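# Remove stained block from upright row, close the gap

## Task

Lift the yellow-brown stained block out of the row of on-edge blocks and set it down lying flat on an empty part of the bench, clear of the row. Then push the remaining grey blocks together so they again stand face to face with no gap. Finally open the grippers and move the arms away from the blocks.

## Robot and tools

Robot: two six-joint arms, left_arm and right_arm, each ending in a parallel two-finger gripper. The names are labels only and do not match left or right in any image. Base roots in the scene frame: left_arm at (-0.039, +0.351, 0) m with quat_wxyz (+0.995, 0, 0, +0.103); right_arm at (-0.020, -0.328, 0) m with quat_wxyz (+1.000, 0, 0, +0.016).

Scene frame: origin on the table surface midway between the arms. +z is up, +x runs outward over the table, and left_arm sits on the +y side. Metres throughout.

Gripper geometry: the fingers extend along the gripper's +z axis and close along its y axis. The reported end_effector_position is the point between the finger pads, roughly 1 cm short of the fingertips. A wrist camera is mounted on each hand and adds bulk near the wrist.

Tool execute_actions, argument actions: a list holding zero or one item. Optional pictures: true or false decides whether camera images come back (they do by default).
- Empty list: no command, just returns the current state.
- Move: {"rows": [...], "steps": n}. rows holds 1 to 15 rows; steps is 1 to 15 (15 if omitted). Each step lasts 1/30 s and uses one row; if rows run out, the final row is held. Every row is a single flat list of 14 numbers covering both arms, even if only one moves: left_arm waist, shoulder, elbow, wrist pitch, wrist yaw, wrist roll, opening, then right_arm in the same seven-number order.
- The six joint numbers per arm are absolute target angles in radians (the same values shown in Joint positions), not offsets. Stated ranges per arm: waist -2.618 to 3.054, shoulder 0.000 to 3.142, elbow 0.000 to 3.142, wrist pitch -1.571 to 1.571, wrist yaw -1.571 to 1.571, wrist roll -2.094 to 2.094. True ends may differ by up to 0.036 rad either way. A target beyond a range end by more than 0.036 rad, and farther out than the joint currently is, gets the whole call refused (nothing is sent). Targets past the real end are clipped to it and the result may say "joint sent to its limit", possibly about an earlier move; absence of that line proves nothing.
- Opening is an absolute value from -1 (closed) to +1 (fully open).
- Wait: {"steps": n} with n up to 300, no rows. It returns once n control steps have passed since the previous result, your reply time included.

Motion limits: each step, a joint's target is held within a fixed distance of its measured angle (waist 0.202, shoulder 0.258, elbow 0.238, wrist pitch 0.573, wrist yaw and roll 0.522 rad), and if the targets would put a gripper more than 70 mm from where it is, all that arm's targets are pulled back proportionally. Large moves therefore need several calls or time. Between calls the arms keep heading to the last row sent until everything has nearly stopped or a step is HELD; after that only a new action drives further. Fingers already moving keep moving.

Result lines:
- State line "left_arm: ... | right_arm: ...": each gripper's position (m) and quat_wxyz in the scene frame; less accurate at long reach.
- Joint positions / Joint velocities: per arm, six joints (rad, rad/s) then finger-pad gap (m, m/s; 0.094 m is fully open).
- grip_measured: finger opening on the command scale; each gripper may read off by about 1 mm. Away from the extremes, fingers go to where grip_measured equals your command. To hold a block, command about 0.03 below the grip_measured value at contact for a firm grip, smaller margins for a lighter one. Pad force tops out near 50 to 62 N.
- "joint command not followed": the clearance checker altered or blocked some joint targets; the rest of the row was executed. HELD marks steps where your row was not sent in full.
- Joint torques: total drive output per joint, offset and noisy; not a clean load signal.
- MOTOR HOT appears from 75 °C. At 90 °C the arm halts for 10 s; at 100 °C it loses hold and drops. These show as OVER-TEMPERATURE FAULT. Holding loads for long heats motors, even while you are thinking.

Tool zoom_image: camera is one of cam_high, cam_left_wrist, cam_right_wrist; region is [x0, y0, x1, y1] in pixels of that camera's latest 504x504 image, top-left at (0, 0), at most 504 by 504. It gives an enlarged view and moves nothing. cam_high is a fixed overhead view; the wrist cameras are fisheye and ride on the hands. Calibration (intrinsics, distortion, world-to-camera transforms) is supplied but may be off by a few degrees and millimetres.

Tool read_manual: optional section "licences"; returns licence text only.

Tool finished_scene: scene is an integer (1 or 2); ends that scene irreversibly and reports whether the goal holds. Sending a reply without any tool call also ends the run.

Order of work: look, locate the stained block and the row, approach from above with the gripper open, grasp, lift clear, place it flat on empty bench, release, then nudge the grey blocks together, open, and retract before finishing.

Avoid: knocking anything off the table, dropping or slamming blocks, shoving hard, letting the two arms collide or press on each other, and long heavy holds. Brief external tugs on a held block or pushes on loose ones can occur, so re-check before finishing.

Each tool is called after "Request:" in YAML: its name, and indented under it one key for each argument.

## Session

Request:
execute_actions:
  actions: []

Scene clock: 0.00 s of 4800.00 s.
left_arm: end_effector_position=(+0.2680, +0.2711, +0.2877) grip_measured=+1.000 end_effector_quat_wxyz=(+0.377, +0.481, +0.751, -0.251) | right_arm: end_effector_position=(+0.3010, +0.1118, +0.2415) grip_measured=+1.000 end_effector_quat_wxyz=(+0.553, -0.542, +0.607, -0.176)
Joint positions: left_arm=[-0.006  1.48   1.558 -1.369  0.909  1.204  0.094] | right_arm=[ 1.114  1.858  1.447 -0.02   0.677 -0.755  0.094]
Joint velocities: left_arm=[-0.002  0.002  0.007 -0.022  0.022 -0.007  0.   ] | right_arm=[-0.012 -0.002 -0.022 -0.066  0.066 -0.037  0.   ]
Joint torques (N m, as the arm reports them, + toward a larger angle): no reading

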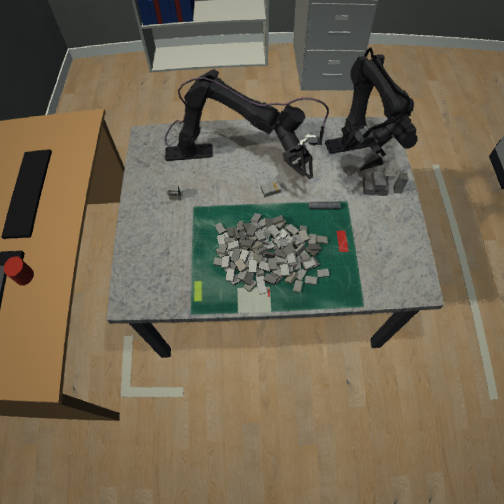

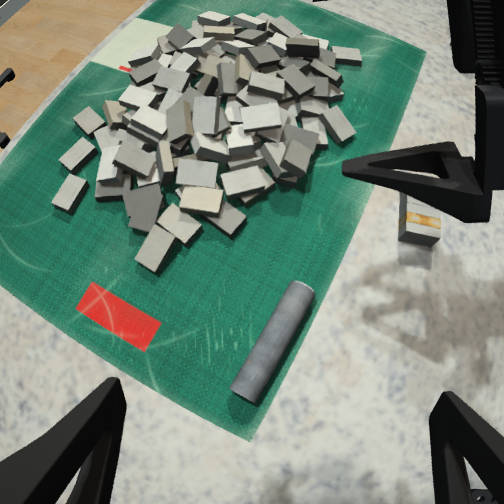

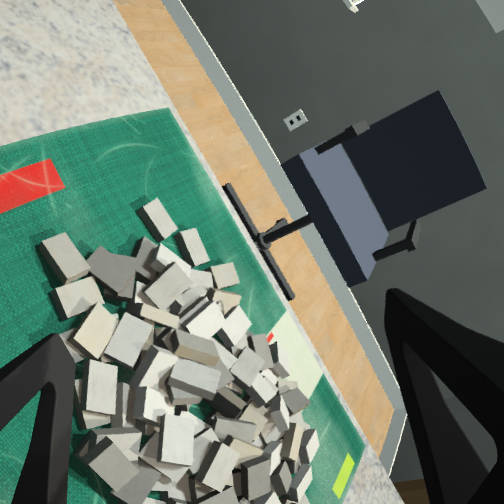

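Request:
zoom_image:
  camera: "cam_high"
  region: [230, 150, 330, 230]

Request:
zoom_image:
  camera: "cam_left_wrist"
  region: [360, 150, 480, 270]

Request:
zoom_image:
  camera: "cam_high"
  region: [110, 120, 430, 320]

Region (230, 150, 330, 230) of cam_high's 504x504 image, scaled by 5.040, with more detail than that image has; it fills the top 403 rows of this view, and the rest is white.

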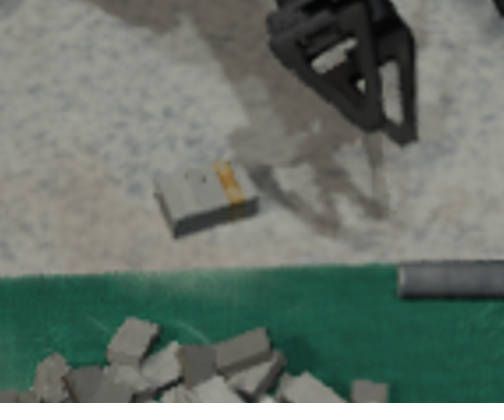

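Region (360, 150, 480, 270) of cam_left_wrist's 504x504 image, scaled by 4.200, with more detail than that image has.

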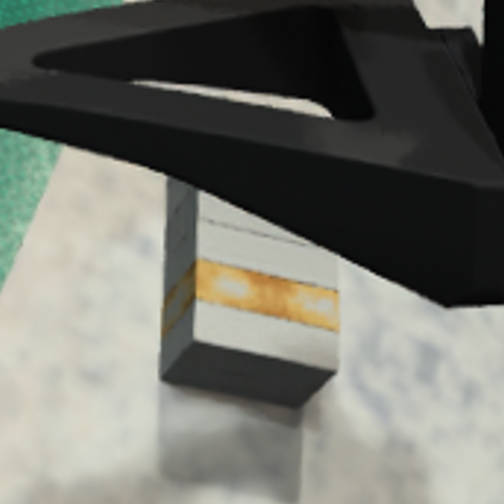

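Region (110, 120, 430, 320) of cam_high's 504x504 image, scaled by 1.575, with more detail than that image has; it fills the top 315 rows of this view, and the rest is white.

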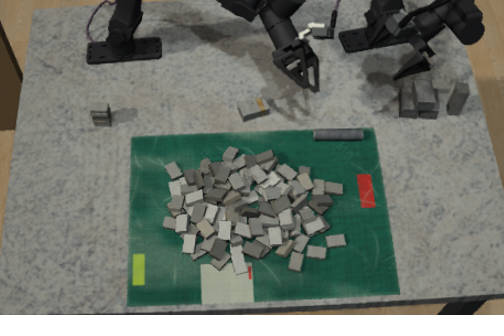

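Request:
execute_actions:
  actions:
    - {"rows": [[-0.006,1.48,1.558,-1.369,0.909,1.204,1, 0.9,1.75,1.42,-0.15,0.55,-0.6,1],[-0.006,1.48,1.558,-1.369,0.909,1.204,1, 0.7,1.6,1.35,-0.3,0.4,-0.45,1],[-0.006,1.48,1.558,-1.369,0.909,1.204,1, 0.0,1.2,1.1,-0.8,0.0,0.0,1]], "steps": 15}
  pictures: false

Request:
execute_actions:
  actions:
    - {"rows": [[-0.006,1.48,1.558,-1.369,0.5,1.5,1, 0.0,1.2,1.1,-0.8,0.0,0.0,1]], "steps": 15}
  pictures: false

Scene clock: 56.63 s of 4800.00 s.
left_arm: end_effector_position=(+0.2682, +0.2725, +0.2861) grip_measured=+1.000 end_effector_quat_wxyz=(+0.374, +0.482, +0.753, -0.247) | right_arm: end_effector_position=(+0.3074, -0.1888, +0.2170) grip_measured=+1.000 end_effector_quat_wxyz=(+0.374, -0.245, +0.895, +0.013)
Joint positions: left_arm=[-0.006  1.48   1.558 -1.369  0.897  1.204  0.094] | right_arm=[ 0.42   1.239  1.111 -0.682  0.102 -0.125  0.094]
Joint velocities: left_arm=[ 0.002 -0.002 -0.002 -0.022 -0.037 -0.022  0.   ] | right_arm=[-2.2   -1.013 -0.022 -0.52  -0.535  0.725  0.   ]
Joint torques (N m, as the arm reports them, + toward a larger angle): left_arm=[-0.11 -4.42  6.37  0.88  0.65  0.  ] | right_arm=[ 0.63 -1.67  5.35  1.02 -0.05  0.02]
Steps of this call (steps 1 to 90: nothing new was sent; then 53.13 s passed at rest; steps 91 to 105: all 15 steps of this action). Readings (joint positions):
91: left_arm=[-0.006 1.480 1.558 -1.369 0.908 1.204] | right_arm=[1.100 1.852 1.446 -0.031 0.656 -0.740]
92: left_arm=[-0.006 1.480 1.558 -1.369 0.906 1.204] | right_arm=[1.078 1.830 1.431 -0.056 0.614 -0.709]
94: left_arm=[-0.006 1.480 1.558 -1.369 0.902 1.204] | right_arm=[1.004 1.749 1.358 -0.148 0.512 -0.611]
98: left_arm=[-0.006 1.480 1.558 -1.369 0.899 1.204] | right_arm=[0.840 1.579 1.214 -0.362 0.338 -0.411]
105: the state above

Scene clock: 57.13 s of 4800.00 s.
left_arm: end_effector_position=(+0.2701, +0.3267, +0.2427) grip_measured=+1.000 end_effector_quat_wxyz=(+0.275, +0.602, +0.747, -0.064) | right_arm: end_effector_position=(+0.3124, -0.3218, +0.2116) grip_measured=+1.000 end_effector_quat_wxyz=(+0.340, -0.014, +0.940, -0.006)
Joint positions: left_arm=[-0.007  1.481  1.558 -1.367  0.505  1.485  0.094] | right_arm=[-0.005  1.199  1.111 -0.789  0.019 -0.009  0.094]
Joint velocities: left_arm=[-0.002 -0.017 -0.007 -0.022 -0.066  0.022  0.   ] | right_arm=[-0.027 -0.032  0.002 -0.051 -0.051 -0.022  0.   ]
Joint torques (N m, as the arm reports them, + toward a larger angle): left_arm=[ 0.06 -4.39  6.14  0.89  0.43  0.01] | right_arm=[ 0.44 -3.5   5.27  1.29 -0.11  0.04]
Steps of this call (steps 1 to 15: all 15 steps of this action). Readings (joint positions):
1: left_arm=[-0.007 1.480 1.558 -1.367 0.847 1.246] | right_arm=[0.342 1.212 1.111 -0.696 0.086 -0.100]
2: left_arm=[-0.007 1.480 1.558 -1.367 0.775 1.297] | right_arm=[0.266 1.197 1.111 -0.707 0.072 -0.081]
4: left_arm=[-0.007 1.481 1.558 -1.367 0.667 1.369] | right_arm=[0.118 1.194 1.111 -0.727 0.052 -0.054]
8: left_arm=[-0.007 1.481 1.558 -1.367 0.560 1.444] | right_arm=[-0.005 1.199 1.111 -0.768 0.047 -0.022]
15: the state above

Request:
execute_actions:
  actions:
    - {"rows": [[-0.05,1.50,1.58,-1.375,0.48,1.50,1, 0.0,1.2,1.1,-0.8,0.0,0.0,1],[-0.12,1.54,1.61,-1.38,0.45,1.52,1, 0.0,1.2,1.1,-0.8,0.0,0.0,1],[-0.2,1.59,1.65,-1.39,0.42,1.55,1, 0.0,1.2,1.1,-0.8,0.0,0.0,1],[-0.29,1.64,1.69,-1.40,0.38,1.57,1, 0.0,1.2,1.1,-0.8,0.0,0.0,1],[-0.38,1.70,1.73,-1.41,0.34,1.60,1, 0.0,1.2,1.1,-0.8,0.0,0.0,1],[-0.48,1.75,1.78,-1.42,0.30,1.63,1, 0.0,1.2,1.1,-0.8,0.0,0.0,1],[-0.58,1.81,1.82,-1.43,0.26,1.66,1, 0.0,1.2,1.1,-0.8,0.0,0.0,1],[-0.68,1.87,1.87,-1.44,0.22,1.69,1, 0.0,1.2,1.1,-0.8,0.0,0.0,1],[-0.78,1.93,1.92,-1.455,0.18,1.72,1, 0.0,1.2,1.1,-0.8,0.0,0.0,1],[-0.88,1.99,1.96,-1.465,0.13,1.75,1, 0.0,1.2,1.1,-0.8,0.0,0.0,1],[-0.97,2.04,2.00,-1.475,0.10,1.78,1, 0.0,1.2,1.1,-0.8,0.0,0.0,1],[-1.05,2.09,2.04,-1.485,0.06,1.80,1, 0.0,1.2,1.1,-0.8,0.0,0.0,1],[-1.12,2.13,2.07,-1.49,0.03,1.825,1, 0.0,1.2,1.1,-0.8,0.0,0.0,1],[-1.17,2.16,2.095,-1.498,0.01,1.84,1, 0.0,1.2,1.1,-0.8,0.0,0.0,1],[-1.199,2.178,2.108,-1.502,0.0,1.85,1, 0.0,1.2,1.1,-0.8,0.0,0.0,1]], "steps": 15}
  pictures: false

Request:
execute_actions:
  actions:
    - {"steps": 20}

Scene clock: 64.97 s of 4800.00 s.
left_arm: end_effector_position=(+0.2949, +0.0843, +0.1245) grip_measured=+1.000 end_effector_quat_wxyz=(+0.048, +0.929, +0.365, -0.030) | right_arm: end_effector_position=(+0.3116, -0.3206, +0.2110) grip_measured=+1.000 end_effector_quat_wxyz=(+0.338, -0.013, +0.941, -0.002)
Joint positions: left_arm=[-0.84   2.154  2.043 -1.412  0.102  1.757  0.094] | right_arm=[-0.005  1.199  1.111 -0.793  0.012 -0.005  0.094]
Joint velocities: left_arm=[-1.805  1.136  0.54  -0.022 -0.813  0.52   0.   ] | right_arm=[ 0.007  0.012  0.007 -0.037 -0.022  0.007  0.   ]
Joint torques (N m, as the arm reports them, + toward a larger angle): left_arm=[ -2.12 -13.23   8.25  -0.16   0.33  -0.01] | right_arm=[ 0.47 -3.55  5.33  1.23 -0.13  0.06]
Steps of this call (steps 1 to 30: the robot went on to your last target; steps 31 to 90: nothing new was sent; then 4.33 s passed at rest; steps 91 to 105: all 15 steps of this action). Readings (joint positions):
91: left_arm=[-0.011 1.481 1.558 -1.367 0.487 1.496] | right_arm=[-0.005 1.199 1.111 -0.793 0.012 -0.005]
92: left_arm=[-0.028 1.487 1.564 -1.372 0.474 1.498] | right_arm=[-0.005 1.199 1.111 -0.793 0.012 -0.005]
94: left_arm=[-0.120 1.535 1.614 -1.389 0.435 1.517] | right_arm=[-0.005 1.199 1.111 -0.793 0.012 -0.005]
98: left_arm=[-0.389 1.747 1.784 -1.398 0.337 1.590] | right_arm=[-0.005 1.199 1.111 -0.793 0.012 -0.005]
105: the state above

Scene clock: 65.63 s of 4800.00 s.
left_arm: end_effector_position=(+0.1934, +0.0026, +0.1155) grip_measured=+1.000 end_effector_quat_wxyz=(-0.012, +0.988, +0.156, -0.004) | right_arm: end_effector_position=(+0.3116, -0.3206, +0.2110) grip_measured=+1.000 end_effector_quat_wxyz=(+0.338, -0.013, +0.941, -0.002)
Joint positions: left_arm=[-1.192  2.199  2.085 -1.482 -0.002  1.843  0.094] | right_arm=[-0.005  1.199  1.111 -0.793  0.012 -0.005  0.094]
Joint velocities: left_arm=[-0.002 -0.012  0.007 -0.037  0.022  0.007  0.   ] | right_arm=[-0.002  0.007 -0.002  0.007 -0.066  0.081  0.   ]
Joint torques (N m, as the arm reports them, + toward a larger angle): left_arm=[ -0.55 -11.52   7.95   0.26   0.02  -0.01] | right_arm=[ 0.48 -3.52  5.27  1.24 -0.13  0.06]
Steps of this call (steps 1 to 20: the robot went on to your last target). Readings (joint positions):
1: left_arm=[-0.904 2.186 2.055 -1.412 0.080 1.773] | right_arm=[-0.005 1.199 1.111 -0.793 0.012 -0.005]
2: left_arm=[-0.968 2.207 2.058 -1.412 0.064 1.785] | right_arm=[-0.005 1.199 1.111 -0.793 0.012 -0.005]
4: left_arm=[-1.093 2.224 2.058 -1.419 0.042 1.803] | right_arm=[-0.005 1.199 1.111 -0.793 0.012 -0.005]
8: left_arm=[-1.256 2.216 2.076 -1.449 0.035 1.827] | right_arm=[-0.005 1.199 1.111 -0.793 0.012 -0.005]
20: the state above
camera_calibration (this result's frames):
cam_left_wrist: T_world_to_cam=[[-0.340838, 0.94008, -0.00888613, 0.0728273], [0.802516, 0.29586, 0.518107, -0.167345], [0.489691, 0.169459, -0.85527, 0.108917], [0, 0, 0, 1]] pos_world=[0.105783, -0.0374099, 0.180503]
cam_right_wrist: T_world_to_cam=[[-0.111822, -0.993264, -0.030366, -0.288121], [-0.987861, 0.114426, -0.105058, 0.396338], [0.107825, 0.0182496, -0.994002, 0.28673], [0, 0, 0, 1]] pos_world=[0.328392, -0.336764, 0.317899]

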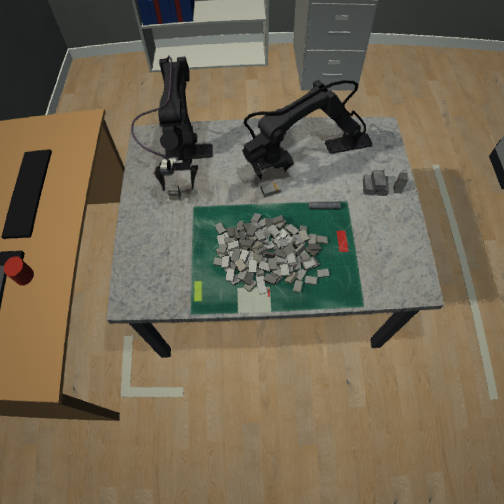

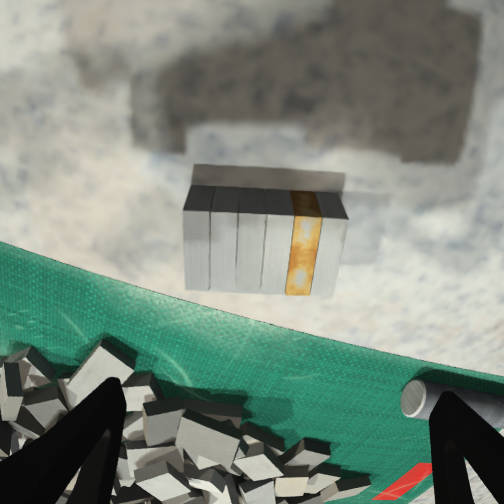

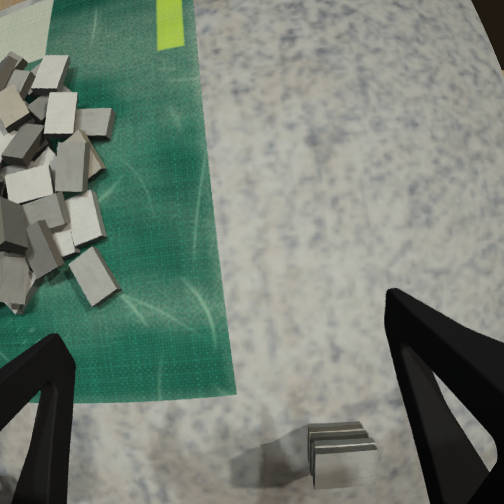

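Request:
zoom_image:
  camera: "cam_left_wrist"
  region: [170, 150, 370, 310]

Region (170, 150, 370, 310) of cam_left_wrist's 504x504 image, scaled by 2.520, with more detail than that image has; it fills the top 403 rows of this view, and the rest is white.

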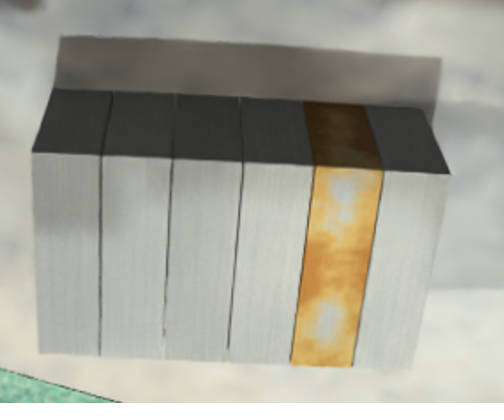

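Request:
execute_actions:
  actions:
    - {"rows": [[-1.19,2.195,2.075,-1.475,0,1.846,0.95, 0.0,1.2,1.1,-0.8,0.0,0.0,1],[-1.185,2.19,2.06,-1.462,0,1.85,0.9, 0.0,1.2,1.1,-0.8,0.0,0.0,1],[-1.178,2.183,2.035,-1.443,0,1.858,0.83, 0.0,1.2,1.1,-0.8,0.0,0.0,1],[-1.169,2.175,2.005,-1.42,0,1.868,0.75, 0.0,1.2,1.1,-0.8,0.0,0.0,1],[-1.159,2.165,1.97,-1.39,0,1.88,0.67, 0.0,1.2,1.1,-0.8,0.0,0.0,1],[-1.148,2.154,1.93,-1.36,0,1.892,0.58, 0.0,1.2,1.1,-0.8,0.0,0.0,1],[-1.137,2.143,1.89,-1.33,0,1.904,0.5, 0.0,1.2,1.1,-0.8,0.0,0.0,1],[-1.126,2.132,1.85,-1.297,0,1.917,0.42, 0.0,1.2,1.1,-0.8,0.0,0.0,1],[-1.115,2.121,1.81,-1.265,0,1.93,0.34, 0.0,1.2,1.1,-0.8,0.0,0.0,1],[-1.104,2.11,1.77,-1.235,0,1.942,0.26, 0.0,1.2,1.1,-0.8,0.0,0.0,1],[-1.094,2.10,1.733,-1.205,0,1.953,0.18, 0.0,1.2,1.1,-0.8,0.0,0.0,1],[-1.085,2.091,1.70,-1.18,0,1.963,0.12, 0.0,1.2,1.1,-0.8,0.0,0.0,1],[-1.077,2.084,1.67,-1.157,0,1.972,0.06, 0.0,1.2,1.1,-0.8,0.0,0.0,1],[-1.071,2.078,1.645,-1.138,0,1.979,0.02, 0.0,1.2,1.1,-0.8,0.0,0.0,1],[-1.067,2.075,1.63,-1.126,0,1.983,0, 0.0,1.2,1.1,-0.8,0.0,0.0,1]], "steps": 15}
  pictures: false

Request:
execute_actions:
  actions:
    - {"steps": 20}

Scene clock: 106.90 s of 4800.00 s.
left_arm: end_effector_position=(+0.2070, +0.0612, +0.0454) grip_measured=+0.014 end_effector_quat_wxyz=(-0.043, +0.985, +0.164, -0.023) | right_arm: end_effector_position=(+0.3116, -0.3206, +0.2110) grip_measured=+1.000 end_effector_quat_wxyz=(+0.338, -0.013, +0.941, -0.002)
Joint positions: left_arm=[-1.078  2.118  1.673 -1.222 -0.004  1.941  0.048] | right_arm=[-0.005  1.199  1.111 -0.793  0.012 -0.005  0.094]
Joint velocities: left_arm=[ 0.266 -0.144 -0.72   0.579 -0.066  0.3   -0.025] | right_arm=[-0.012 -0.007 -0.017 -0.037 -0.139  0.007  0.   ]
Joint torques (N m, as the arm reports them, + toward a larger angle): left_arm=[ -0.5  -12.07   6.12   0.42   0.08   0.03] | right_arm=[ 0.44 -3.51  5.29  1.23 -0.13  0.06]
Steps of this call (steps 1 to 30: the robot went on to your last target; steps 31 to 90: nothing new was sent; then 37.77 s passed at rest; steps 91 to 105: all 15 steps of this action). Readings (joint positions):
91: left_arm=[-1.192 2.199 2.085 -1.483 -0.002 1.844] | right_arm=[-0.005 1.199 1.111 -0.793 0.012 -0.005]
92: left_arm=[-1.192 2.199 2.083 -1.480 -0.002 1.844] | right_arm=[-0.005 1.199 1.111 -0.793 0.012 -0.005]
94: left_arm=[-1.191 2.195 2.061 -1.462 -0.002 1.847] | right_arm=[-0.005 1.199 1.111 -0.793 0.012 -0.005]
98: left_arm=[-1.166 2.171 1.930 -1.386 -0.002 1.873] | right_arm=[-0.005 1.199 1.111 -0.793 0.012 -0.005]
105: the state above

Scene clock: 107.57 s of 4800.00 s.
left_arm: end_effector_position=(+0.2199, +0.0548, +0.0421) grip_measured=+0.002 end_effector_quat_wxyz=(-0.011, +0.988, +0.153, -0.003) | right_arm: end_effector_position=(+0.3116, -0.3206, +0.2110) grip_measured=+1.000 end_effector_quat_wxyz=(+0.338, -0.013, +0.941, -0.002)
Joint positions: left_arm=[-1.064  2.1    1.637 -1.129 -0.007  1.976  0.047] | right_arm=[-0.005  1.199  1.111 -0.793  0.012 -0.005  0.094]
Joint velocities: left_arm=[-0.012 -0.012  0.002 -0.081  0.022  0.037 -0.   ] | right_arm=[ 0.012 -0.002 -0.002 -0.007 -0.051  0.037  0.   ]
Joint torques (N m, as the arm reports them, + toward a larger angle): left_arm=[ -0.13 -11.37   5.58   0.47   0.02   0.03] | right_arm=[ 0.44 -3.54  5.29  1.23 -0.13  0.05]
Steps of this call (steps 1 to 20: the robot went on to your last target). Readings (joint positions):
1: left_arm=[-1.071 2.115 1.654 -1.207 -0.006 1.948] | right_arm=[-0.005 1.199 1.111 -0.793 0.012 -0.005]
2: left_arm=[-1.066 2.113 1.644 -1.196 -0.006 1.954] | right_arm=[-0.005 1.199 1.111 -0.793 0.012 -0.005]
4: left_arm=[-1.064 2.113 1.637 -1.176 -0.007 1.962] | right_arm=[-0.005 1.199 1.111 -0.793 0.012 -0.005]
8: left_arm=[-1.064 2.105 1.637 -1.146 -0.007 1.970] | right_arm=[-0.005 1.199 1.111 -0.793 0.012 -0.005]
20: the state above
camera_calibration (this result's frames):
cam_left_wrist: T_world_to_cam=[[-0.335341, 0.942041, -0.0102134, 0.0308714], [0.802676, 0.291373, 0.520396, -0.165915], [0.493211, 0.166312, -0.853864, 0.0236664], [0, 0, 0, 1]] pos_world=[0.131856, 0.0153252, 0.106865]
cam_right_wrist: T_world_to_cam=[[-0.111822, -0.993264, -0.030366, -0.288121], [-0.987861, 0.114426, -0.105058, 0.396338], [0.107825, 0.0182496, -0.994002, 0.28673], [0, 0, 0, 1]] pos_world=[0.328392, -0.336764, 0.317899]

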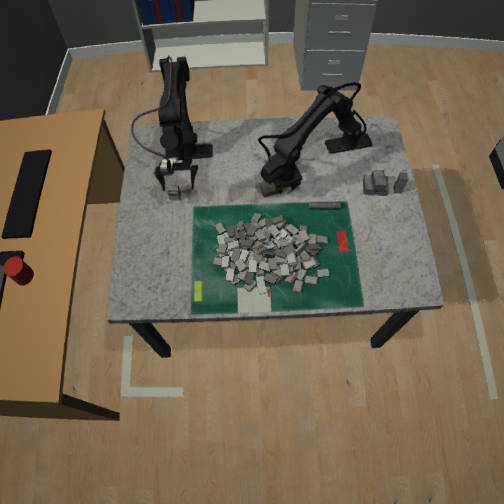

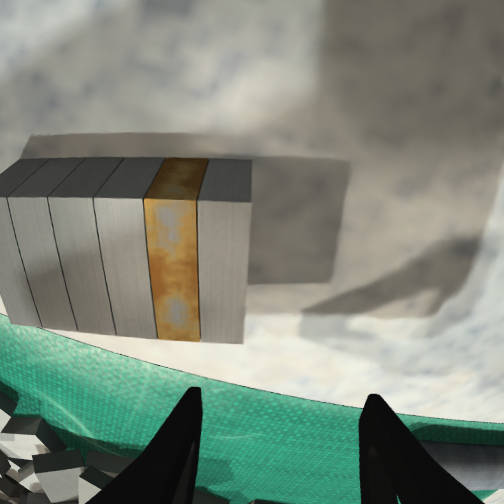

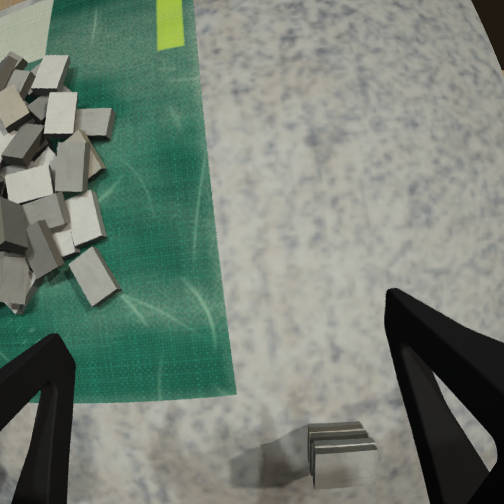

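Request:
zoom_image:
  camera: "cam_left_wrist"
  region: [100, 140, 300, 440]

Region (100, 140, 300, 440) of cam_left_wrist's 504x504 image, scaled by 1.680, with more detail than that image has.

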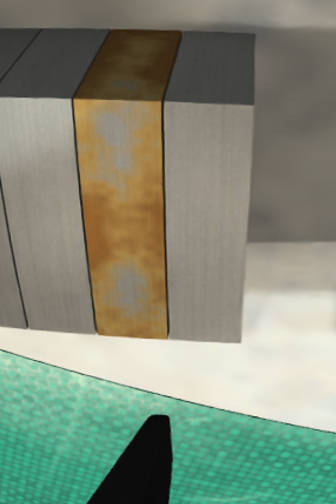

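Request:
execute_actions:
  actions:
    - {"rows": [[-1.064,2.072,1.625,-1.12,0,1.985,0.06, 0.0,1.2,1.1,-0.8,0.0,0.0,1],[-1.061,2.068,1.617,-1.112,0,1.988,0.12, 0.0,1.2,1.1,-0.8,0.0,0.0,1],[-1.058,2.063,1.607,-1.103,0,1.991,0.18, 0.0,1.2,1.1,-0.8,0.0,0.0,1],[-1.055,2.058,1.596,-1.093,0,1.994,0.25, 0.0,1.2,1.1,-0.8,0.0,0.0,1],[-1.052,2.053,1.584,-1.083,0,1.997,0.32, 0.0,1.2,1.1,-0.8,0.0,0.0,1],[-1.049,2.048,1.572,-1.072,0,2.0,0.39, 0.0,1.2,1.1,-0.8,0.0,0.0,1],[-1.046,2.043,1.559,-1.061,0,2.003,0.46, 0.0,1.2,1.1,-0.8,0.0,0.0,1],[-1.044,2.038,1.546,-1.05,0,2.006,0.53, 0.0,1.2,1.1,-0.8,0.0,0.0,1],[-1.042,2.033,1.533,-1.04,0,2.008,0.6, 0.0,1.2,1.1,-0.8,0.0,0.0,1],[-1.041,2.029,1.52,-1.03,0,2.01,0.66, 0.0,1.2,1.1,-0.8,0.0,0.0,1],[-1.04,2.025,1.507,-1.02,0,2.011,0.71, 0.0,1.2,1.1,-0.8,0.0,0.0,1],[-1.04,2.022,1.495,-1.012,0,2.012,0.75, 0.0,1.2,1.1,-0.8,0.0,0.0,1],[-1.04,2.019,1.484,-1.005,0,2.012,0.78, 0.0,1.2,1.1,-0.8,0.0,0.0,1],[-1.04,2.017,1.475,-1.0,0,2.012,0.8, 0.0,1.2,1.1,-0.8,0.0,0.0,1],[-1.04,2.016,1.468,-0.998,0,2.012,0.81, 0.0,1.2,1.1,-0.8,0.0,0.0,1]], "steps": 15}
  pictures: false

Request:
execute_actions:
  actions:
    - {"steps": 20}

Scene clock: 138.63 s of 4800.00 s.
left_arm: end_effector_position=(+0.2149, +0.0707, +0.0279) grip_measured=+0.802 end_effector_quat_wxyz=(-0.006, +0.989, +0.149, +0.000) | right_arm: end_effector_position=(+0.3116, -0.3206, +0.2110) grip_measured=+1.000 end_effector_quat_wxyz=(+0.338, -0.013, +0.941, -0.002)
Joint positions: left_arm=[-1.047  2.046  1.495 -1.029 -0.007  2.002  0.085] | right_arm=[-0.005  1.199  1.111 -0.793  0.012 -0.005  0.094]
Joint velocities: left_arm=[ 0.012 -0.051 -0.281  0.11   0.051  0.007  0.014] | right_arm=[-0.012 -0.012 -0.017 -0.022  0.007  0.066  0.   ]
Joint torques (N m, as the arm reports them, + toward a larger angle): left_arm=[  0.73 -10.9    5.15   0.48   0.05   0.09] | right_arm=[ 0.45 -3.5   5.32  1.22 -0.14  0.06]
Steps of this call (steps 1 to 15: the robot went on to your last target; steps 16 to 90: nothing new was sent; then 27.57 s passed at rest; steps 91 to 105: all 15 steps of this action). Readings (joint positions):
91: left_arm=[-1.064 2.100 1.637 -1.128 -0.007 1.977] | right_arm=[-0.005 1.199 1.111 -0.793 0.012 -0.005]
92: left_arm=[-1.064 2.100 1.637 -1.127 -0.007 1.978] | right_arm=[-0.005 1.199 1.111 -0.793 0.012 -0.005]
94: left_arm=[-1.064 2.095 1.626 -1.114 -0.007 1.980] | right_arm=[-0.005 1.199 1.111 -0.793 0.012 -0.005]
98: left_arm=[-1.061 2.073 1.581 -1.086 -0.007 1.989] | right_arm=[-0.005 1.199 1.111 -0.793 0.012 -0.005]
105: the state above

Scene clock: 139.30 s of 4800.00 s.
left_arm: end_effector_position=(+0.2159, +0.0696, +0.0241) grip_measured=+0.808 end_effector_quat_wxyz=(-0.001, +0.989, +0.147, +0.004) | right_arm: end_effector_position=(+0.3116, -0.3206, +0.2110) grip_measured=+1.000 end_effector_quat_wxyz=(+0.338, -0.013, +0.941, -0.002)
Joint positions: left_arm=[-1.047  2.045  1.478 -1.001 -0.007  2.006  0.085] | right_arm=[-0.005  1.199  1.111 -0.793  0.012 -0.005  0.094]
Joint velocities: left_arm=[-0.002  0.002  0.007  0.022 -0.037 -0.037 -0.   ] | right_arm=[ 0.002 -0.007  0.002 -0.037 -0.007  0.066  0.   ]
Joint torques (N m, as the arm reports them, + toward a larger angle): left_arm=[  0.51 -11.01   5.29   0.49   0.03   0.03] | right_arm=[ 0.46 -3.52  5.31  1.23 -0.13  0.06]
Steps of this call (steps 1 to 20: the robot went on to your last target). Readings (joint positions):
1: left_arm=[-1.047 2.045 1.488 -1.025 -0.007 2.003] | right_arm=[-0.005 1.199 1.111 -0.793 0.012 -0.005]
2: left_arm=[-1.047 2.045 1.483 -1.022 -0.007 2.003] | right_arm=[-0.005 1.199 1.111 -0.793 0.012 -0.005]
4: left_arm=[-1.047 2.045 1.478 -1.017 -0.007 2.004] | right_arm=[-0.005 1.199 1.111 -0.793 0.012 -0.005]
8: left_arm=[-1.047 2.045 1.478 -1.007 -0.007 2.005] | right_arm=[-0.005 1.199 1.111 -0.793 0.012 -0.005]
20: the state above
camera_calibration (this result's frames):
cam_left_wrist: T_world_to_cam=[[-0.323464, 0.945649, -0.0334409, 0.0131716], [0.797701, 0.291526, 0.527908, -0.156787], [0.508964, 0.144083, -0.848643, 0.00583171], [0, 0, 0, 1]] pos_world=[0.126361, 0.0324115, 0.0881585]
cam_right_wrist: T_world_to_cam=[[-0.111822, -0.993264, -0.030366, -0.288121], [-0.987861, 0.114426, -0.105058, 0.396338], [0.107825, 0.0182496, -0.994002, 0.28673], [0, 0, 0, 1]] pos_world=[0.328392, -0.336764, 0.317899]

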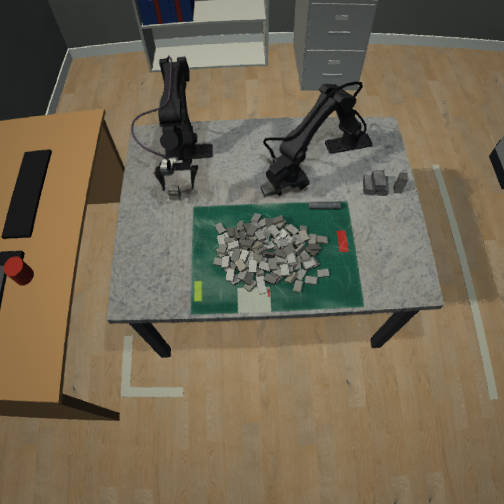

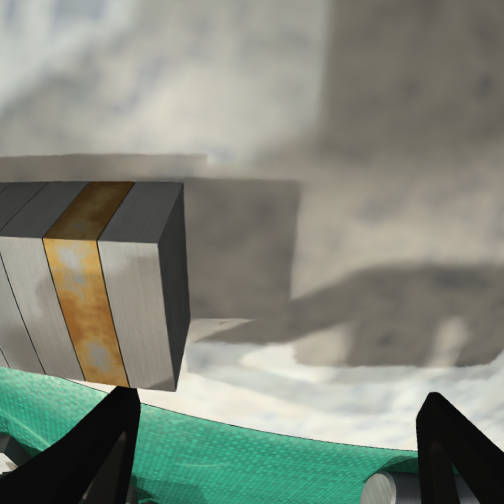

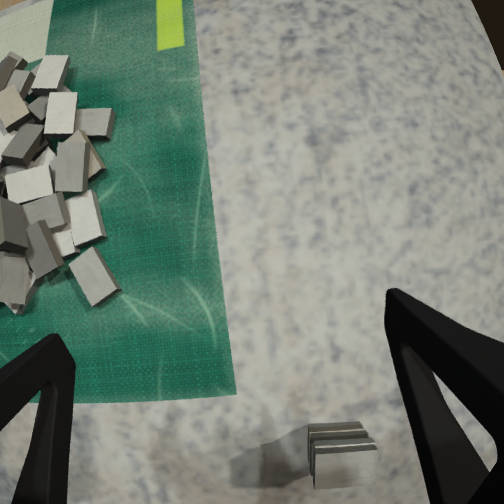

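Request:
zoom_image:
  camera: "cam_left_wrist"
  region: [20, 220, 220, 460]

Region (20, 220, 220, 460) of cam_left_wrist's 504x504 image, scaled by 2.100, with more detail than that image has.

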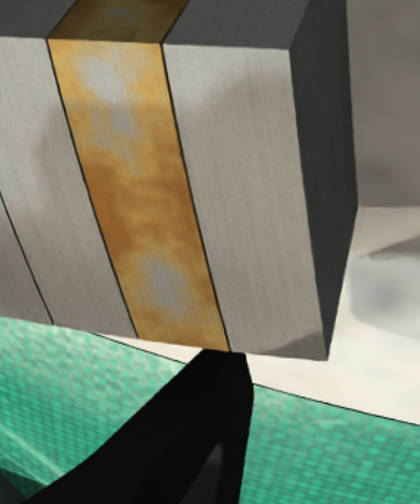

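Request:
execute_actions:
  actions:
    - {"rows": [[-1.052,2.016,1.468,-0.998,0,2.002,0.76, 0.0,1.2,1.1,-0.8,0.0,0.0,1],[-1.057,2.016,1.468,-0.998,0,1.998,0.75, 0.0,1.2,1.1,-0.8,0.0,0.0,1],[-1.061,2.016,1.468,-0.998,0,1.994,0.735, 0.0,1.2,1.1,-0.8,0.0,0.0,1],[-1.064,2.016,1.468,-0.998,0,1.99,0.715, 0.0,1.2,1.1,-0.8,0.0,0.0,1],[-1.067,2.016,1.468,-0.998,0,1.987,0.695, 0.0,1.2,1.1,-0.8,0.0,0.0,1],[-1.07,2.016,1.468,-0.998,0,1.984,0.675, 0.0,1.2,1.1,-0.8,0.0,0.0,1],[-1.073,2.016,1.468,-0.998,0,1.981,0.655, 0.0,1.2,1.1,-0.8,0.0,0.0,1],[-1.076,2.016,1.468,-0.998,0,1.978,0.635, 0.0,1.2,1.1,-0.8,0.0,0.0,1],[-1.079,2.016,1.468,-0.998,0,1.975,0.615, 0.0,1.2,1.1,-0.8,0.0,0.0,1],[-1.082,2.016,1.468,-0.998,0,1.972,0.595, 0.0,1.2,1.1,-0.8,0.0,0.0,1],[-1.085,2.016,1.468,-0.998,0,1.969,0.575, 0.0,1.2,1.1,-0.8,0.0,0.0,1],[-1.088,2.016,1.468,-0.998,0,1.966,0.555, 0.0,1.2,1.1,-0.8,0.0,0.0,1],[-1.091,2.016,1.468,-0.998,0,1.963,0.535, 0.0,1.2,1.1,-0.8,0.0,0.0,1],[-1.094,2.016,1.468,-0.998,0,1.96,0.51, 0.0,1.2,1.1,-0.8,0.0,0.0,1],[-1.097,2.016,1.468,-0.998,0,1.957,0.485, 0.0,1.2,1.1,-0.8,0.0,0.0,1]], "steps": 15}
  pictures: false

Request:
execute_actions:
  actions:
    - {"steps": 10}

Scene clock: 162.63 s of 4800.00 s.
left_arm: end_effector_position=(+0.2064, +0.0606, +0.0241) grip_measured=+0.498 end_effector_quat_wxyz=(+0.000, +0.989, +0.146, +0.004) | right_arm: end_effector_position=(+0.3116, -0.3206, +0.2110) grip_measured=+1.000 end_effector_quat_wxyz=(+0.338, -0.013, +0.941, -0.002)
Joint positions: left_arm=[-1.081  2.045  1.478 -0.999 -0.007  1.974  0.07 ] | right_arm=[-0.005  1.199  1.111 -0.793  0.012 -0.005  0.094]
Joint velocities: left_arm=[-0.09  -0.007  0.007 -0.051  0.007 -0.081 -0.024] | right_arm=[-0.002 -0.012  0.002 -0.007  0.037 -0.007  0.   ]
Joint torques (N m, as the arm reports them, + toward a larger angle): left_arm=[ -0.98 -10.9    5.3    0.43   0.09  -0.06] | right_arm=[ 0.48 -3.5   5.31  1.23 -0.13  0.05]
Steps of this call (steps 1 to 15: the robot went on to your last target; steps 16 to 90: nothing new was sent; then 19.83 s passed at rest; steps 91 to 105: all 15 steps of this action). Readings (joint positions):
91: left_arm=[-1.047 2.045 1.478 -1.001 -0.007 2.006] | right_arm=[-0.005 1.199 1.111 -0.793 0.012 -0.005]
92: left_arm=[-1.047 2.045 1.478 -1.001 -0.007 2.006] | right_arm=[-0.005 1.199 1.111 -0.793 0.012 -0.005]
94: left_arm=[-1.048 2.045 1.478 -1.001 -0.007 2.003] | right_arm=[-0.005 1.199 1.111 -0.793 0.012 -0.005]
98: left_arm=[-1.059 2.045 1.478 -1.001 -0.007 1.995] | right_arm=[-0.005 1.199 1.111 -0.793 0.012 -0.005]
105: the state above

Scene clock: 162.97 s of 4800.00 s.
left_arm: end_effector_position=(+0.2048, +0.0590, +0.0241) grip_measured=+0.487 end_effector_quat_wxyz=(+0.000, +0.989, +0.148, +0.005) | right_arm: end_effector_position=(+0.3116, -0.3206, +0.2110) grip_measured=+1.000 end_effector_quat_wxyz=(+0.338, -0.013, +0.941, -0.002)
Joint positions: left_arm=[-1.087  2.045  1.478 -0.999 -0.008  1.964  0.07 ] | right_arm=[-0.005  1.199  1.111 -0.793  0.012 -0.005  0.094]
Joint velocities: left_arm=[-0.012 -0.002 -0.012 -0.022  0.007  0.007 -0.   ] | right_arm=[-0.032 -0.002  0.007  0.007 -0.022 -0.022  0.   ]
Joint torques (N m, as the arm reports them, + toward a larger angle): left_arm=[ -0.91 -10.88   5.32   0.48   0.07  -0.07] | right_arm=[ 0.47 -3.55  5.32  1.24 -0.13  0.05]
Steps of this call (steps 1 to 10: the robot went on to your last target). Readings (joint positions):
1: left_arm=[-1.084 2.045 1.478 -0.999 -0.007 1.972] | right_arm=[-0.005 1.199 1.111 -0.793 0.012 -0.005]
2: left_arm=[-1.085 2.045 1.478 -0.999 -0.007 1.970] | right_arm=[-0.005 1.199 1.111 -0.793 0.012 -0.005]
4: left_arm=[-1.087 2.045 1.478 -0.999 -0.008 1.967] | right_arm=[-0.005 1.199 1.111 -0.793 0.012 -0.005]
8: left_arm=[-1.087 2.045 1.478 -0.999 -0.008 1.964] | right_arm=[-0.005 1.199 1.111 -0.793 0.012 -0.005]
10: the state above
camera_calibration (this result's frames):
cam_left_wrist: T_world_to_cam=[[-0.324834, 0.945081, -0.036125, 0.0199421], [0.796144, 0.293862, 0.528962, -0.144695], [0.510528, 0.143064, -0.847876, 0.0127297], [0, 0, 0, 1]] pos_world=[0.115177, 0.0218522, 0.0880518]
cam_right_wrist: T_world_to_cam=[[-0.111822, -0.993264, -0.030366, -0.288121], [-0.987861, 0.114426, -0.105058, 0.396338], [0.107825, 0.0182496, -0.994002, 0.28673], [0, 0, 0, 1]] pos_world=[0.328392, -0.336764, 0.317899]

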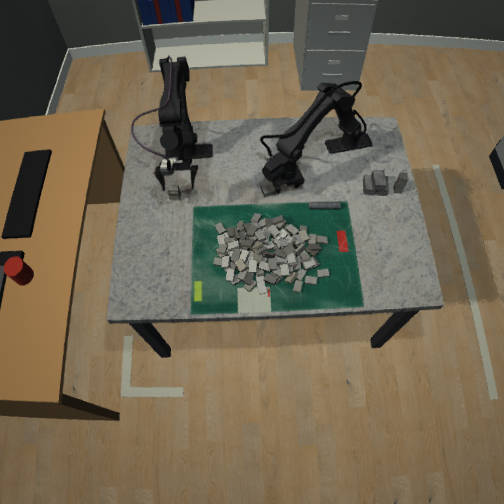

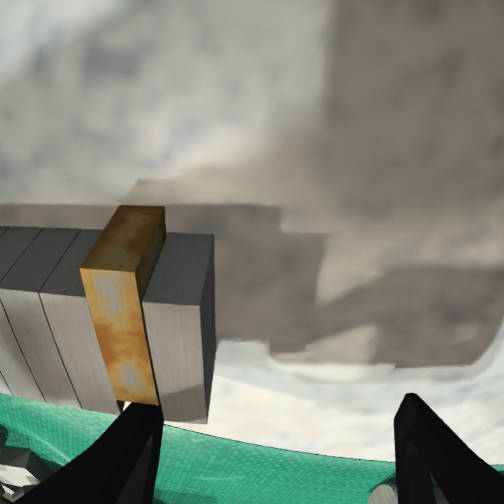

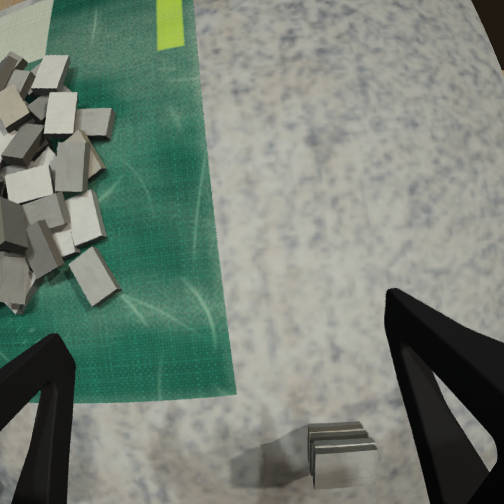

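Request:
execute_actions:
  actions:
    - {"rows": [[-1.102,2.016,1.468,-0.998,0,1.952,0.475, 0.0,1.2,1.1,-0.8,0.0,0.0,1],[-1.107,2.016,1.468,-0.998,0,1.947,0.465, 0.0,1.2,1.1,-0.8,0.0,0.0,1],[-1.112,2.016,1.468,-0.998,0,1.942,0.44, 0.0,1.2,1.1,-0.8,0.0,0.0,1],[-1.117,2.016,1.468,-0.998,0,1.937,0.41, 0.0,1.2,1.1,-0.8,0.0,0.0,1],[-1.122,2.016,1.468,-0.998,0,1.932,0.378, 0.0,1.2,1.1,-0.8,0.0,0.0,1],[-1.127,2.016,1.468,-0.998,0,1.927,0.347, 0.0,1.2,1.1,-0.8,0.0,0.0,1],[-1.132,2.016,1.468,-0.998,0,1.922,0.318, 0.0,1.2,1.1,-0.8,0.0,0.0,1],[-1.137,2.016,1.468,-0.998,0,1.917,0.29, 0.0,1.2,1.1,-0.8,0.0,0.0,1],[-1.142,2.016,1.468,-0.998,0,1.912,0.26, 0.0,1.2,1.1,-0.8,0.0,0.0,1],[-1.147,2.016,1.468,-0.998,0,1.907,0.232, 0.0,1.2,1.1,-0.8,0.0,0.0,1],[-1.152,2.016,1.468,-0.998,0,1.902,0.204, 0.0,1.2,1.1,-0.8,0.0,0.0,1],[-1.157,2.016,1.468,-0.998,0,1.897,0.176, 0.0,1.2,1.1,-0.8,0.0,0.0,1],[-1.162,2.016,1.468,-0.998,0,1.892,0.149, 0.0,1.2,1.1,-0.8,0.0,0.0,1],[-1.167,2.016,1.468,-0.998,0,1.887,0.123, 0.0,1.2,1.1,-0.8,0.0,0.0,1],[-1.172,2.016,1.468,-0.998,0,1.882,0.096, 0.0,1.2,1.1,-0.8,0.0,0.0,1]], "steps": 15}
  pictures: false

Request:
execute_actions:
  actions:
    - {"rows": [[-1.177,2.016,1.468,-0.998,0,1.877,0.07, 0.0,1.2,1.1,-0.8,0.0,0.0,1],[-1.182,2.016,1.468,-0.998,0,1.872,0.044, 0.0,1.2,1.1,-0.8,0.0,0.0,1],[-1.187,2.016,1.468,-0.998,0,1.867,0.018, 0.0,1.2,1.1,-0.8,0.0,0.0,1],[-1.192,2.016,1.468,-0.998,0,1.862,-0.007, 0.0,1.2,1.1,-0.8,0.0,0.0,1],[-1.197,2.016,1.468,-0.998,0,1.857,-0.031, 0.0,1.2,1.1,-0.8,0.0,0.0,1],[-1.202,2.016,1.468,-0.998,0,1.852,-0.055, 0.0,1.2,1.1,-0.8,0.0,0.0,1],[-1.207,2.016,1.468,-0.998,0,1.847,-0.079, 0.0,1.2,1.1,-0.8,0.0,0.0,1],[-1.212,2.016,1.468,-0.998,0,1.842,-0.103, 0.0,1.2,1.1,-0.8,0.0,0.0,1],[-1.217,2.016,1.468,-0.998,0,1.837,-0.126, 0.0,1.2,1.1,-0.8,0.0,0.0,1],[-1.222,2.016,1.468,-0.998,0,1.832,-0.149, 0.0,1.2,1.1,-0.8,0.0,0.0,1],[-1.227,2.016,1.468,-0.998,0,1.827,-0.17, 0.0,1.2,1.1,-0.8,0.0,0.0,1],[-1.232,2.016,1.468,-0.998,0,1.822,-0.192, 0.0,1.2,1.1,-0.8,0.0,0.0,1],[-1.237,2.016,1.468,-0.998,0,1.817,-0.213, 0.0,1.2,1.1,-0.8,0.0,0.0,1],[-1.241,2.016,1.468,-0.998,0,1.813,-0.235, 0.0,1.2,1.1,-0.8,0.0,0.0,1],[-1.244,2.016,1.468,-0.998,0,1.81,-0.265, 0.0,1.2,1.1,-0.8,0.0,0.0,1]], "steps": 15}
  pictures: false

Request:
execute_actions:
  actions:
    - {"steps": 10}

Scene clock: 177.00 s of 4800.00 s.
left_arm: end_effector_position=(+0.1854, +0.0435, +0.0242) grip_measured=+0.110 end_effector_quat_wxyz=(+0.001, +0.990, +0.144, +0.005) | right_arm: end_effector_position=(+0.3116, -0.3206, +0.2110) grip_measured=+1.000 end_effector_quat_wxyz=(+0.338, -0.013, +0.941, -0.002)
Joint positions: left_arm=[-1.153  2.045  1.478 -0.997 -0.009  1.907  0.052] | right_arm=[-0.005  1.199  1.111 -0.793  0.012 -0.005  0.094]
Joint velocities: left_arm=[-0.144 -0.002 -0.012 -0.037 -0.081 -0.183 -0.025] | right_arm=[ 0.027 -0.007  0.002 -0.095  0.037 -0.007  0.   ]
Joint torques (N m, as the arm reports them, + toward a larger angle): left_arm=[ -1.02 -11.11   5.38   0.45   0.08  -0.03] | right_arm=[ 0.46 -3.52  5.29  1.22 -0.14  0.05]
Steps of this call (steps 1 to 30: the robot went on to your last target; steps 31 to 90: nothing new was sent; then 10.53 s passed at rest; steps 91 to 105: all 15 steps of this action). Readings (joint positions):
91: left_arm=[-1.088 2.045 1.478 -0.999 -0.008 1.962] | right_arm=[-0.005 1.199 1.111 -0.793 0.012 -0.005]
92: left_arm=[-1.089 2.045 1.478 -0.999 -0.008 1.960] | right_arm=[-0.005 1.199 1.111 -0.793 0.012 -0.005]
94: left_arm=[-1.094 2.045 1.478 -0.998 -0.008 1.955] | right_arm=[-0.005 1.199 1.111 -0.793 0.012 -0.005]
98: left_arm=[-1.115 2.045 1.478 -0.997 -0.009 1.940] | right_arm=[-0.005 1.199 1.111 -0.793 0.012 -0.005]
105: the state above

Scene clock: 177.50 s of 4800.00 s.
left_arm: end_effector_position=(+0.1620, +0.0277, +0.0242) grip_measured=-0.250 end_effector_quat_wxyz=(+0.001, +0.990, +0.143, +0.005) | right_arm: end_effector_position=(+0.3116, -0.3206, +0.2110) grip_measured=+1.000 end_effector_quat_wxyz=(+0.338, -0.013, +0.941, -0.002)
Joint positions: left_arm=[-1.227  2.045  1.478 -0.997 -0.009  1.834  0.035] | right_arm=[-0.005  1.199  1.111 -0.793  0.012 -0.005  0.094]
Joint velocities: left_arm=[-0.129  0.002  0.002  0.037  0.022 -0.154 -0.026] | right_arm=[-0.012 -0.012  0.012  0.066 -0.051  0.007  0.   ]
Joint torques (N m, as the arm reports them, + toward a larger angle): left_arm=[ -0.64 -11.     5.31   0.49   0.1   -0.07] | right_arm=[ 0.47 -3.52  5.32  1.24 -0.14  0.05]
Steps of this call (steps 1 to 15: all 15 steps of this action). Readings (joint positions):
1: left_arm=[-1.158 2.045 1.478 -0.997 -0.009 1.902] | right_arm=[-0.005 1.199 1.111 -0.793 0.012 -0.005]
2: left_arm=[-1.163 2.045 1.478 -0.997 -0.009 1.898] | right_arm=[-0.005 1.199 1.111 -0.793 0.012 -0.005]
4: left_arm=[-1.172 2.045 1.478 -0.997 -0.009 1.888] | right_arm=[-0.005 1.199 1.111 -0.793 0.012 -0.005]
8: left_arm=[-1.193 2.045 1.478 -0.997 -0.009 1.868] | right_arm=[-0.005 1.199 1.111 -0.793 0.012 -0.005]
15: the state above

Scene clock: 177.83 s of 4800.00 s.
left_arm: end_effector_position=(+0.1587, +0.0257, +0.0242) grip_measured=-0.263 end_effector_quat_wxyz=(+0.001, +0.989, +0.146, +0.005) | right_arm: end_effector_position=(+0.3116, -0.3206, +0.2110) grip_measured=+1.000 end_effector_quat_wxyz=(+0.338, -0.013, +0.941, -0.002)
Joint positions: left_arm=[-1.238  2.045  1.478 -0.997 -0.009  1.818  0.035] | right_arm=[-0.005  1.199  1.111 -0.793  0.012 -0.005  0.094]
Joint velocities: left_arm=[-0.002  0.002 -0.007  0.007 -0.022  0.037  0.   ] | right_arm=[-0.007 -0.022 -0.007  0.007  0.022 -0.066  0.   ]
Joint torques (N m, as the arm reports them, + toward a larger angle): left_arm=[ -0.63 -10.98   5.32   0.46   0.06  -0.04] | right_arm=[ 0.46 -3.5   5.3   1.23 -0.13  0.05]
Steps of this call (steps 1 to 10: the robot went on to your last target). Readings (joint positions):
1: left_arm=[-1.232 2.045 1.478 -0.997 -0.009 1.830] | right_arm=[-0.005 1.199 1.111 -0.793 0.012 -0.005]
2: left_arm=[-1.235 2.045 1.478 -0.997 -0.009 1.827] | right_arm=[-0.005 1.199 1.111 -0.793 0.012 -0.005]
4: left_arm=[-1.237 2.045 1.478 -0.997 -0.009 1.823] | right_arm=[-0.005 1.199 1.111 -0.793 0.012 -0.005]
8: left_arm=[-1.238 2.045 1.478 -0.997 -0.009 1.819] | right_arm=[-0.005 1.199 1.111 -0.793 0.012 -0.005]
10: the state above
camera_calibration (this result's frames):
cam_left_wrist: T_world_to_cam=[[-0.320436, 0.9465, -0.0381886, 0.0358301], [0.796484, 0.291032, 0.530013, -0.0982092], [0.512772, 0.139419, -0.847129, 0.0407525], [0, 0, 0, 1]] pos_world=[0.0688066, -0.0110128, 0.0879431]
cam_right_wrist: T_world_to_cam=[[-0.111822, -0.993264, -0.030366, -0.288121], [-0.987861, 0.114426, -0.105058, 0.396338], [0.107825, 0.0182496, -0.994002, 0.28673], [0, 0, 0, 1]] pos_world=[0.328392, -0.336764, 0.317899]

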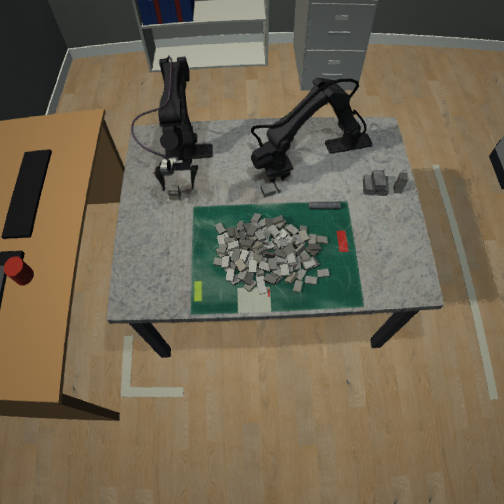

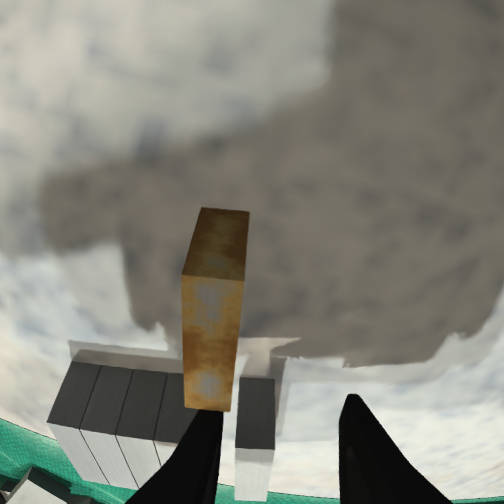

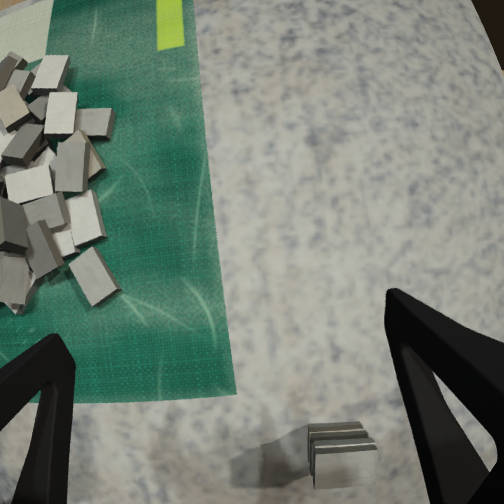

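Request:
execute_actions:
  actions:
    - {"rows": [[-1.248,2.016,1.468,-0.998,0,1.806,-0.30, 0.0,1.2,1.1,-0.8,0.0,0.0,1],[-1.253,2.016,1.468,-0.998,0,1.801,-0.33, 0.0,1.2,1.1,-0.8,0.0,0.0,1],[-1.258,2.016,1.468,-0.998,0,1.796,-0.355, 0.0,1.2,1.1,-0.8,0.0,0.0,1],[-1.263,2.016,1.468,-0.998,0,1.791,-0.375, 0.0,1.2,1.1,-0.8,0.0,0.0,1],[-1.268,2.016,1.468,-0.998,0,1.786,-0.395, 0.0,1.2,1.1,-0.8,0.0,0.0,1],[-1.273,2.016,1.468,-0.998,0,1.781,-0.415, 0.0,1.2,1.1,-0.8,0.0,0.0,1],[-1.278,2.016,1.468,-0.998,0,1.776,-0.433, 0.0,1.2,1.1,-0.8,0.0,0.0,1],[-1.283,2.016,1.468,-0.998,0,1.771,-0.45, 0.0,1.2,1.1,-0.8,0.0,0.0,1],[-1.288,2.016,1.468,-0.998,0,1.766,-0.467, 0.0,1.2,1.1,-0.8,0.0,0.0,1],[-1.293,2.016,1.468,-0.998,0,1.761,-0.484, 0.0,1.2,1.1,-0.8,0.0,0.0,1],[-1.298,2.016,1.468,-0.998,0,1.756,-0.5, 0.0,1.2,1.1,-0.8,0.0,0.0,1],[-1.302,2.016,1.468,-0.998,0,1.752,-0.516, 0.0,1.2,1.1,-0.8,0.0,0.0,1],[-1.305,2.016,1.468,-0.998,0,1.749,-0.532, 0.0,1.2,1.1,-0.8,0.0,0.0,1],[-1.307,2.016,1.468,-0.998,0,1.747,-0.548, 0.0,1.2,1.1,-0.8,0.0,0.0,1],[-1.308,2.016,1.468,-0.998,0,1.746,-0.56, 0.0,1.2,1.1,-0.8,0.0,0.0,1]], "steps": 15}
  pictures: false

Scene clock: 188.90 s of 4800.00 s.
left_arm: end_effector_position=(+0.1391, +0.0145, +0.0242) grip_measured=-0.552 end_effector_quat_wxyz=(+0.001, +0.990, +0.143, +0.006) | right_arm: end_effector_position=(+0.3116, -0.3206, +0.2110) grip_measured=+1.000 end_effector_quat_wxyz=(+0.338, -0.013, +0.941, -0.002)
Joint positions: left_arm=[-1.297  2.045  1.478 -0.997 -0.01   1.765  0.021] | right_arm=[-0.005  1.199  1.111 -0.793  0.012 -0.005  0.094]
Joint velocities: left_arm=[-0.095  0.007  0.002  0.022  0.037 -0.081 -0.013] | right_arm=[ 0.007 -0.022 -0.017 -0.007 -0.022 -0.007  0.   ]
Joint torques (N m, as the arm reports them, + toward a larger angle): left_arm=[ -0.43 -10.95   5.27   0.46   0.08  -0.05] | right_arm=[ 0.45 -3.52  5.3   1.23 -0.12  0.05]
Steps of this call (steps 1 to 30: the robot went on to your last target; steps 31 to 90: nothing new was sent; then 7.57 s passed at rest; steps 91 to 105: all 15 steps of this action). Readings (joint positions):
91: left_arm=[-1.238 2.045 1.478 -0.997 -0.009 1.815] | right_arm=[-0.005 1.199 1.111 -0.793 0.012 -0.005]
92: left_arm=[-1.238 2.045 1.478 -0.997 -0.009 1.814] | right_arm=[-0.005 1.199 1.111 -0.793 0.012 -0.005]
94: left_arm=[-1.241 2.045 1.478 -0.997 -0.009 1.809] | right_arm=[-0.005 1.199 1.111 -0.793 0.012 -0.005]
98: left_arm=[-1.260 2.045 1.478 -0.997 -0.010 1.794] | right_arm=[-0.005 1.199 1.111 -0.793 0.012 -0.005]
105: the state above


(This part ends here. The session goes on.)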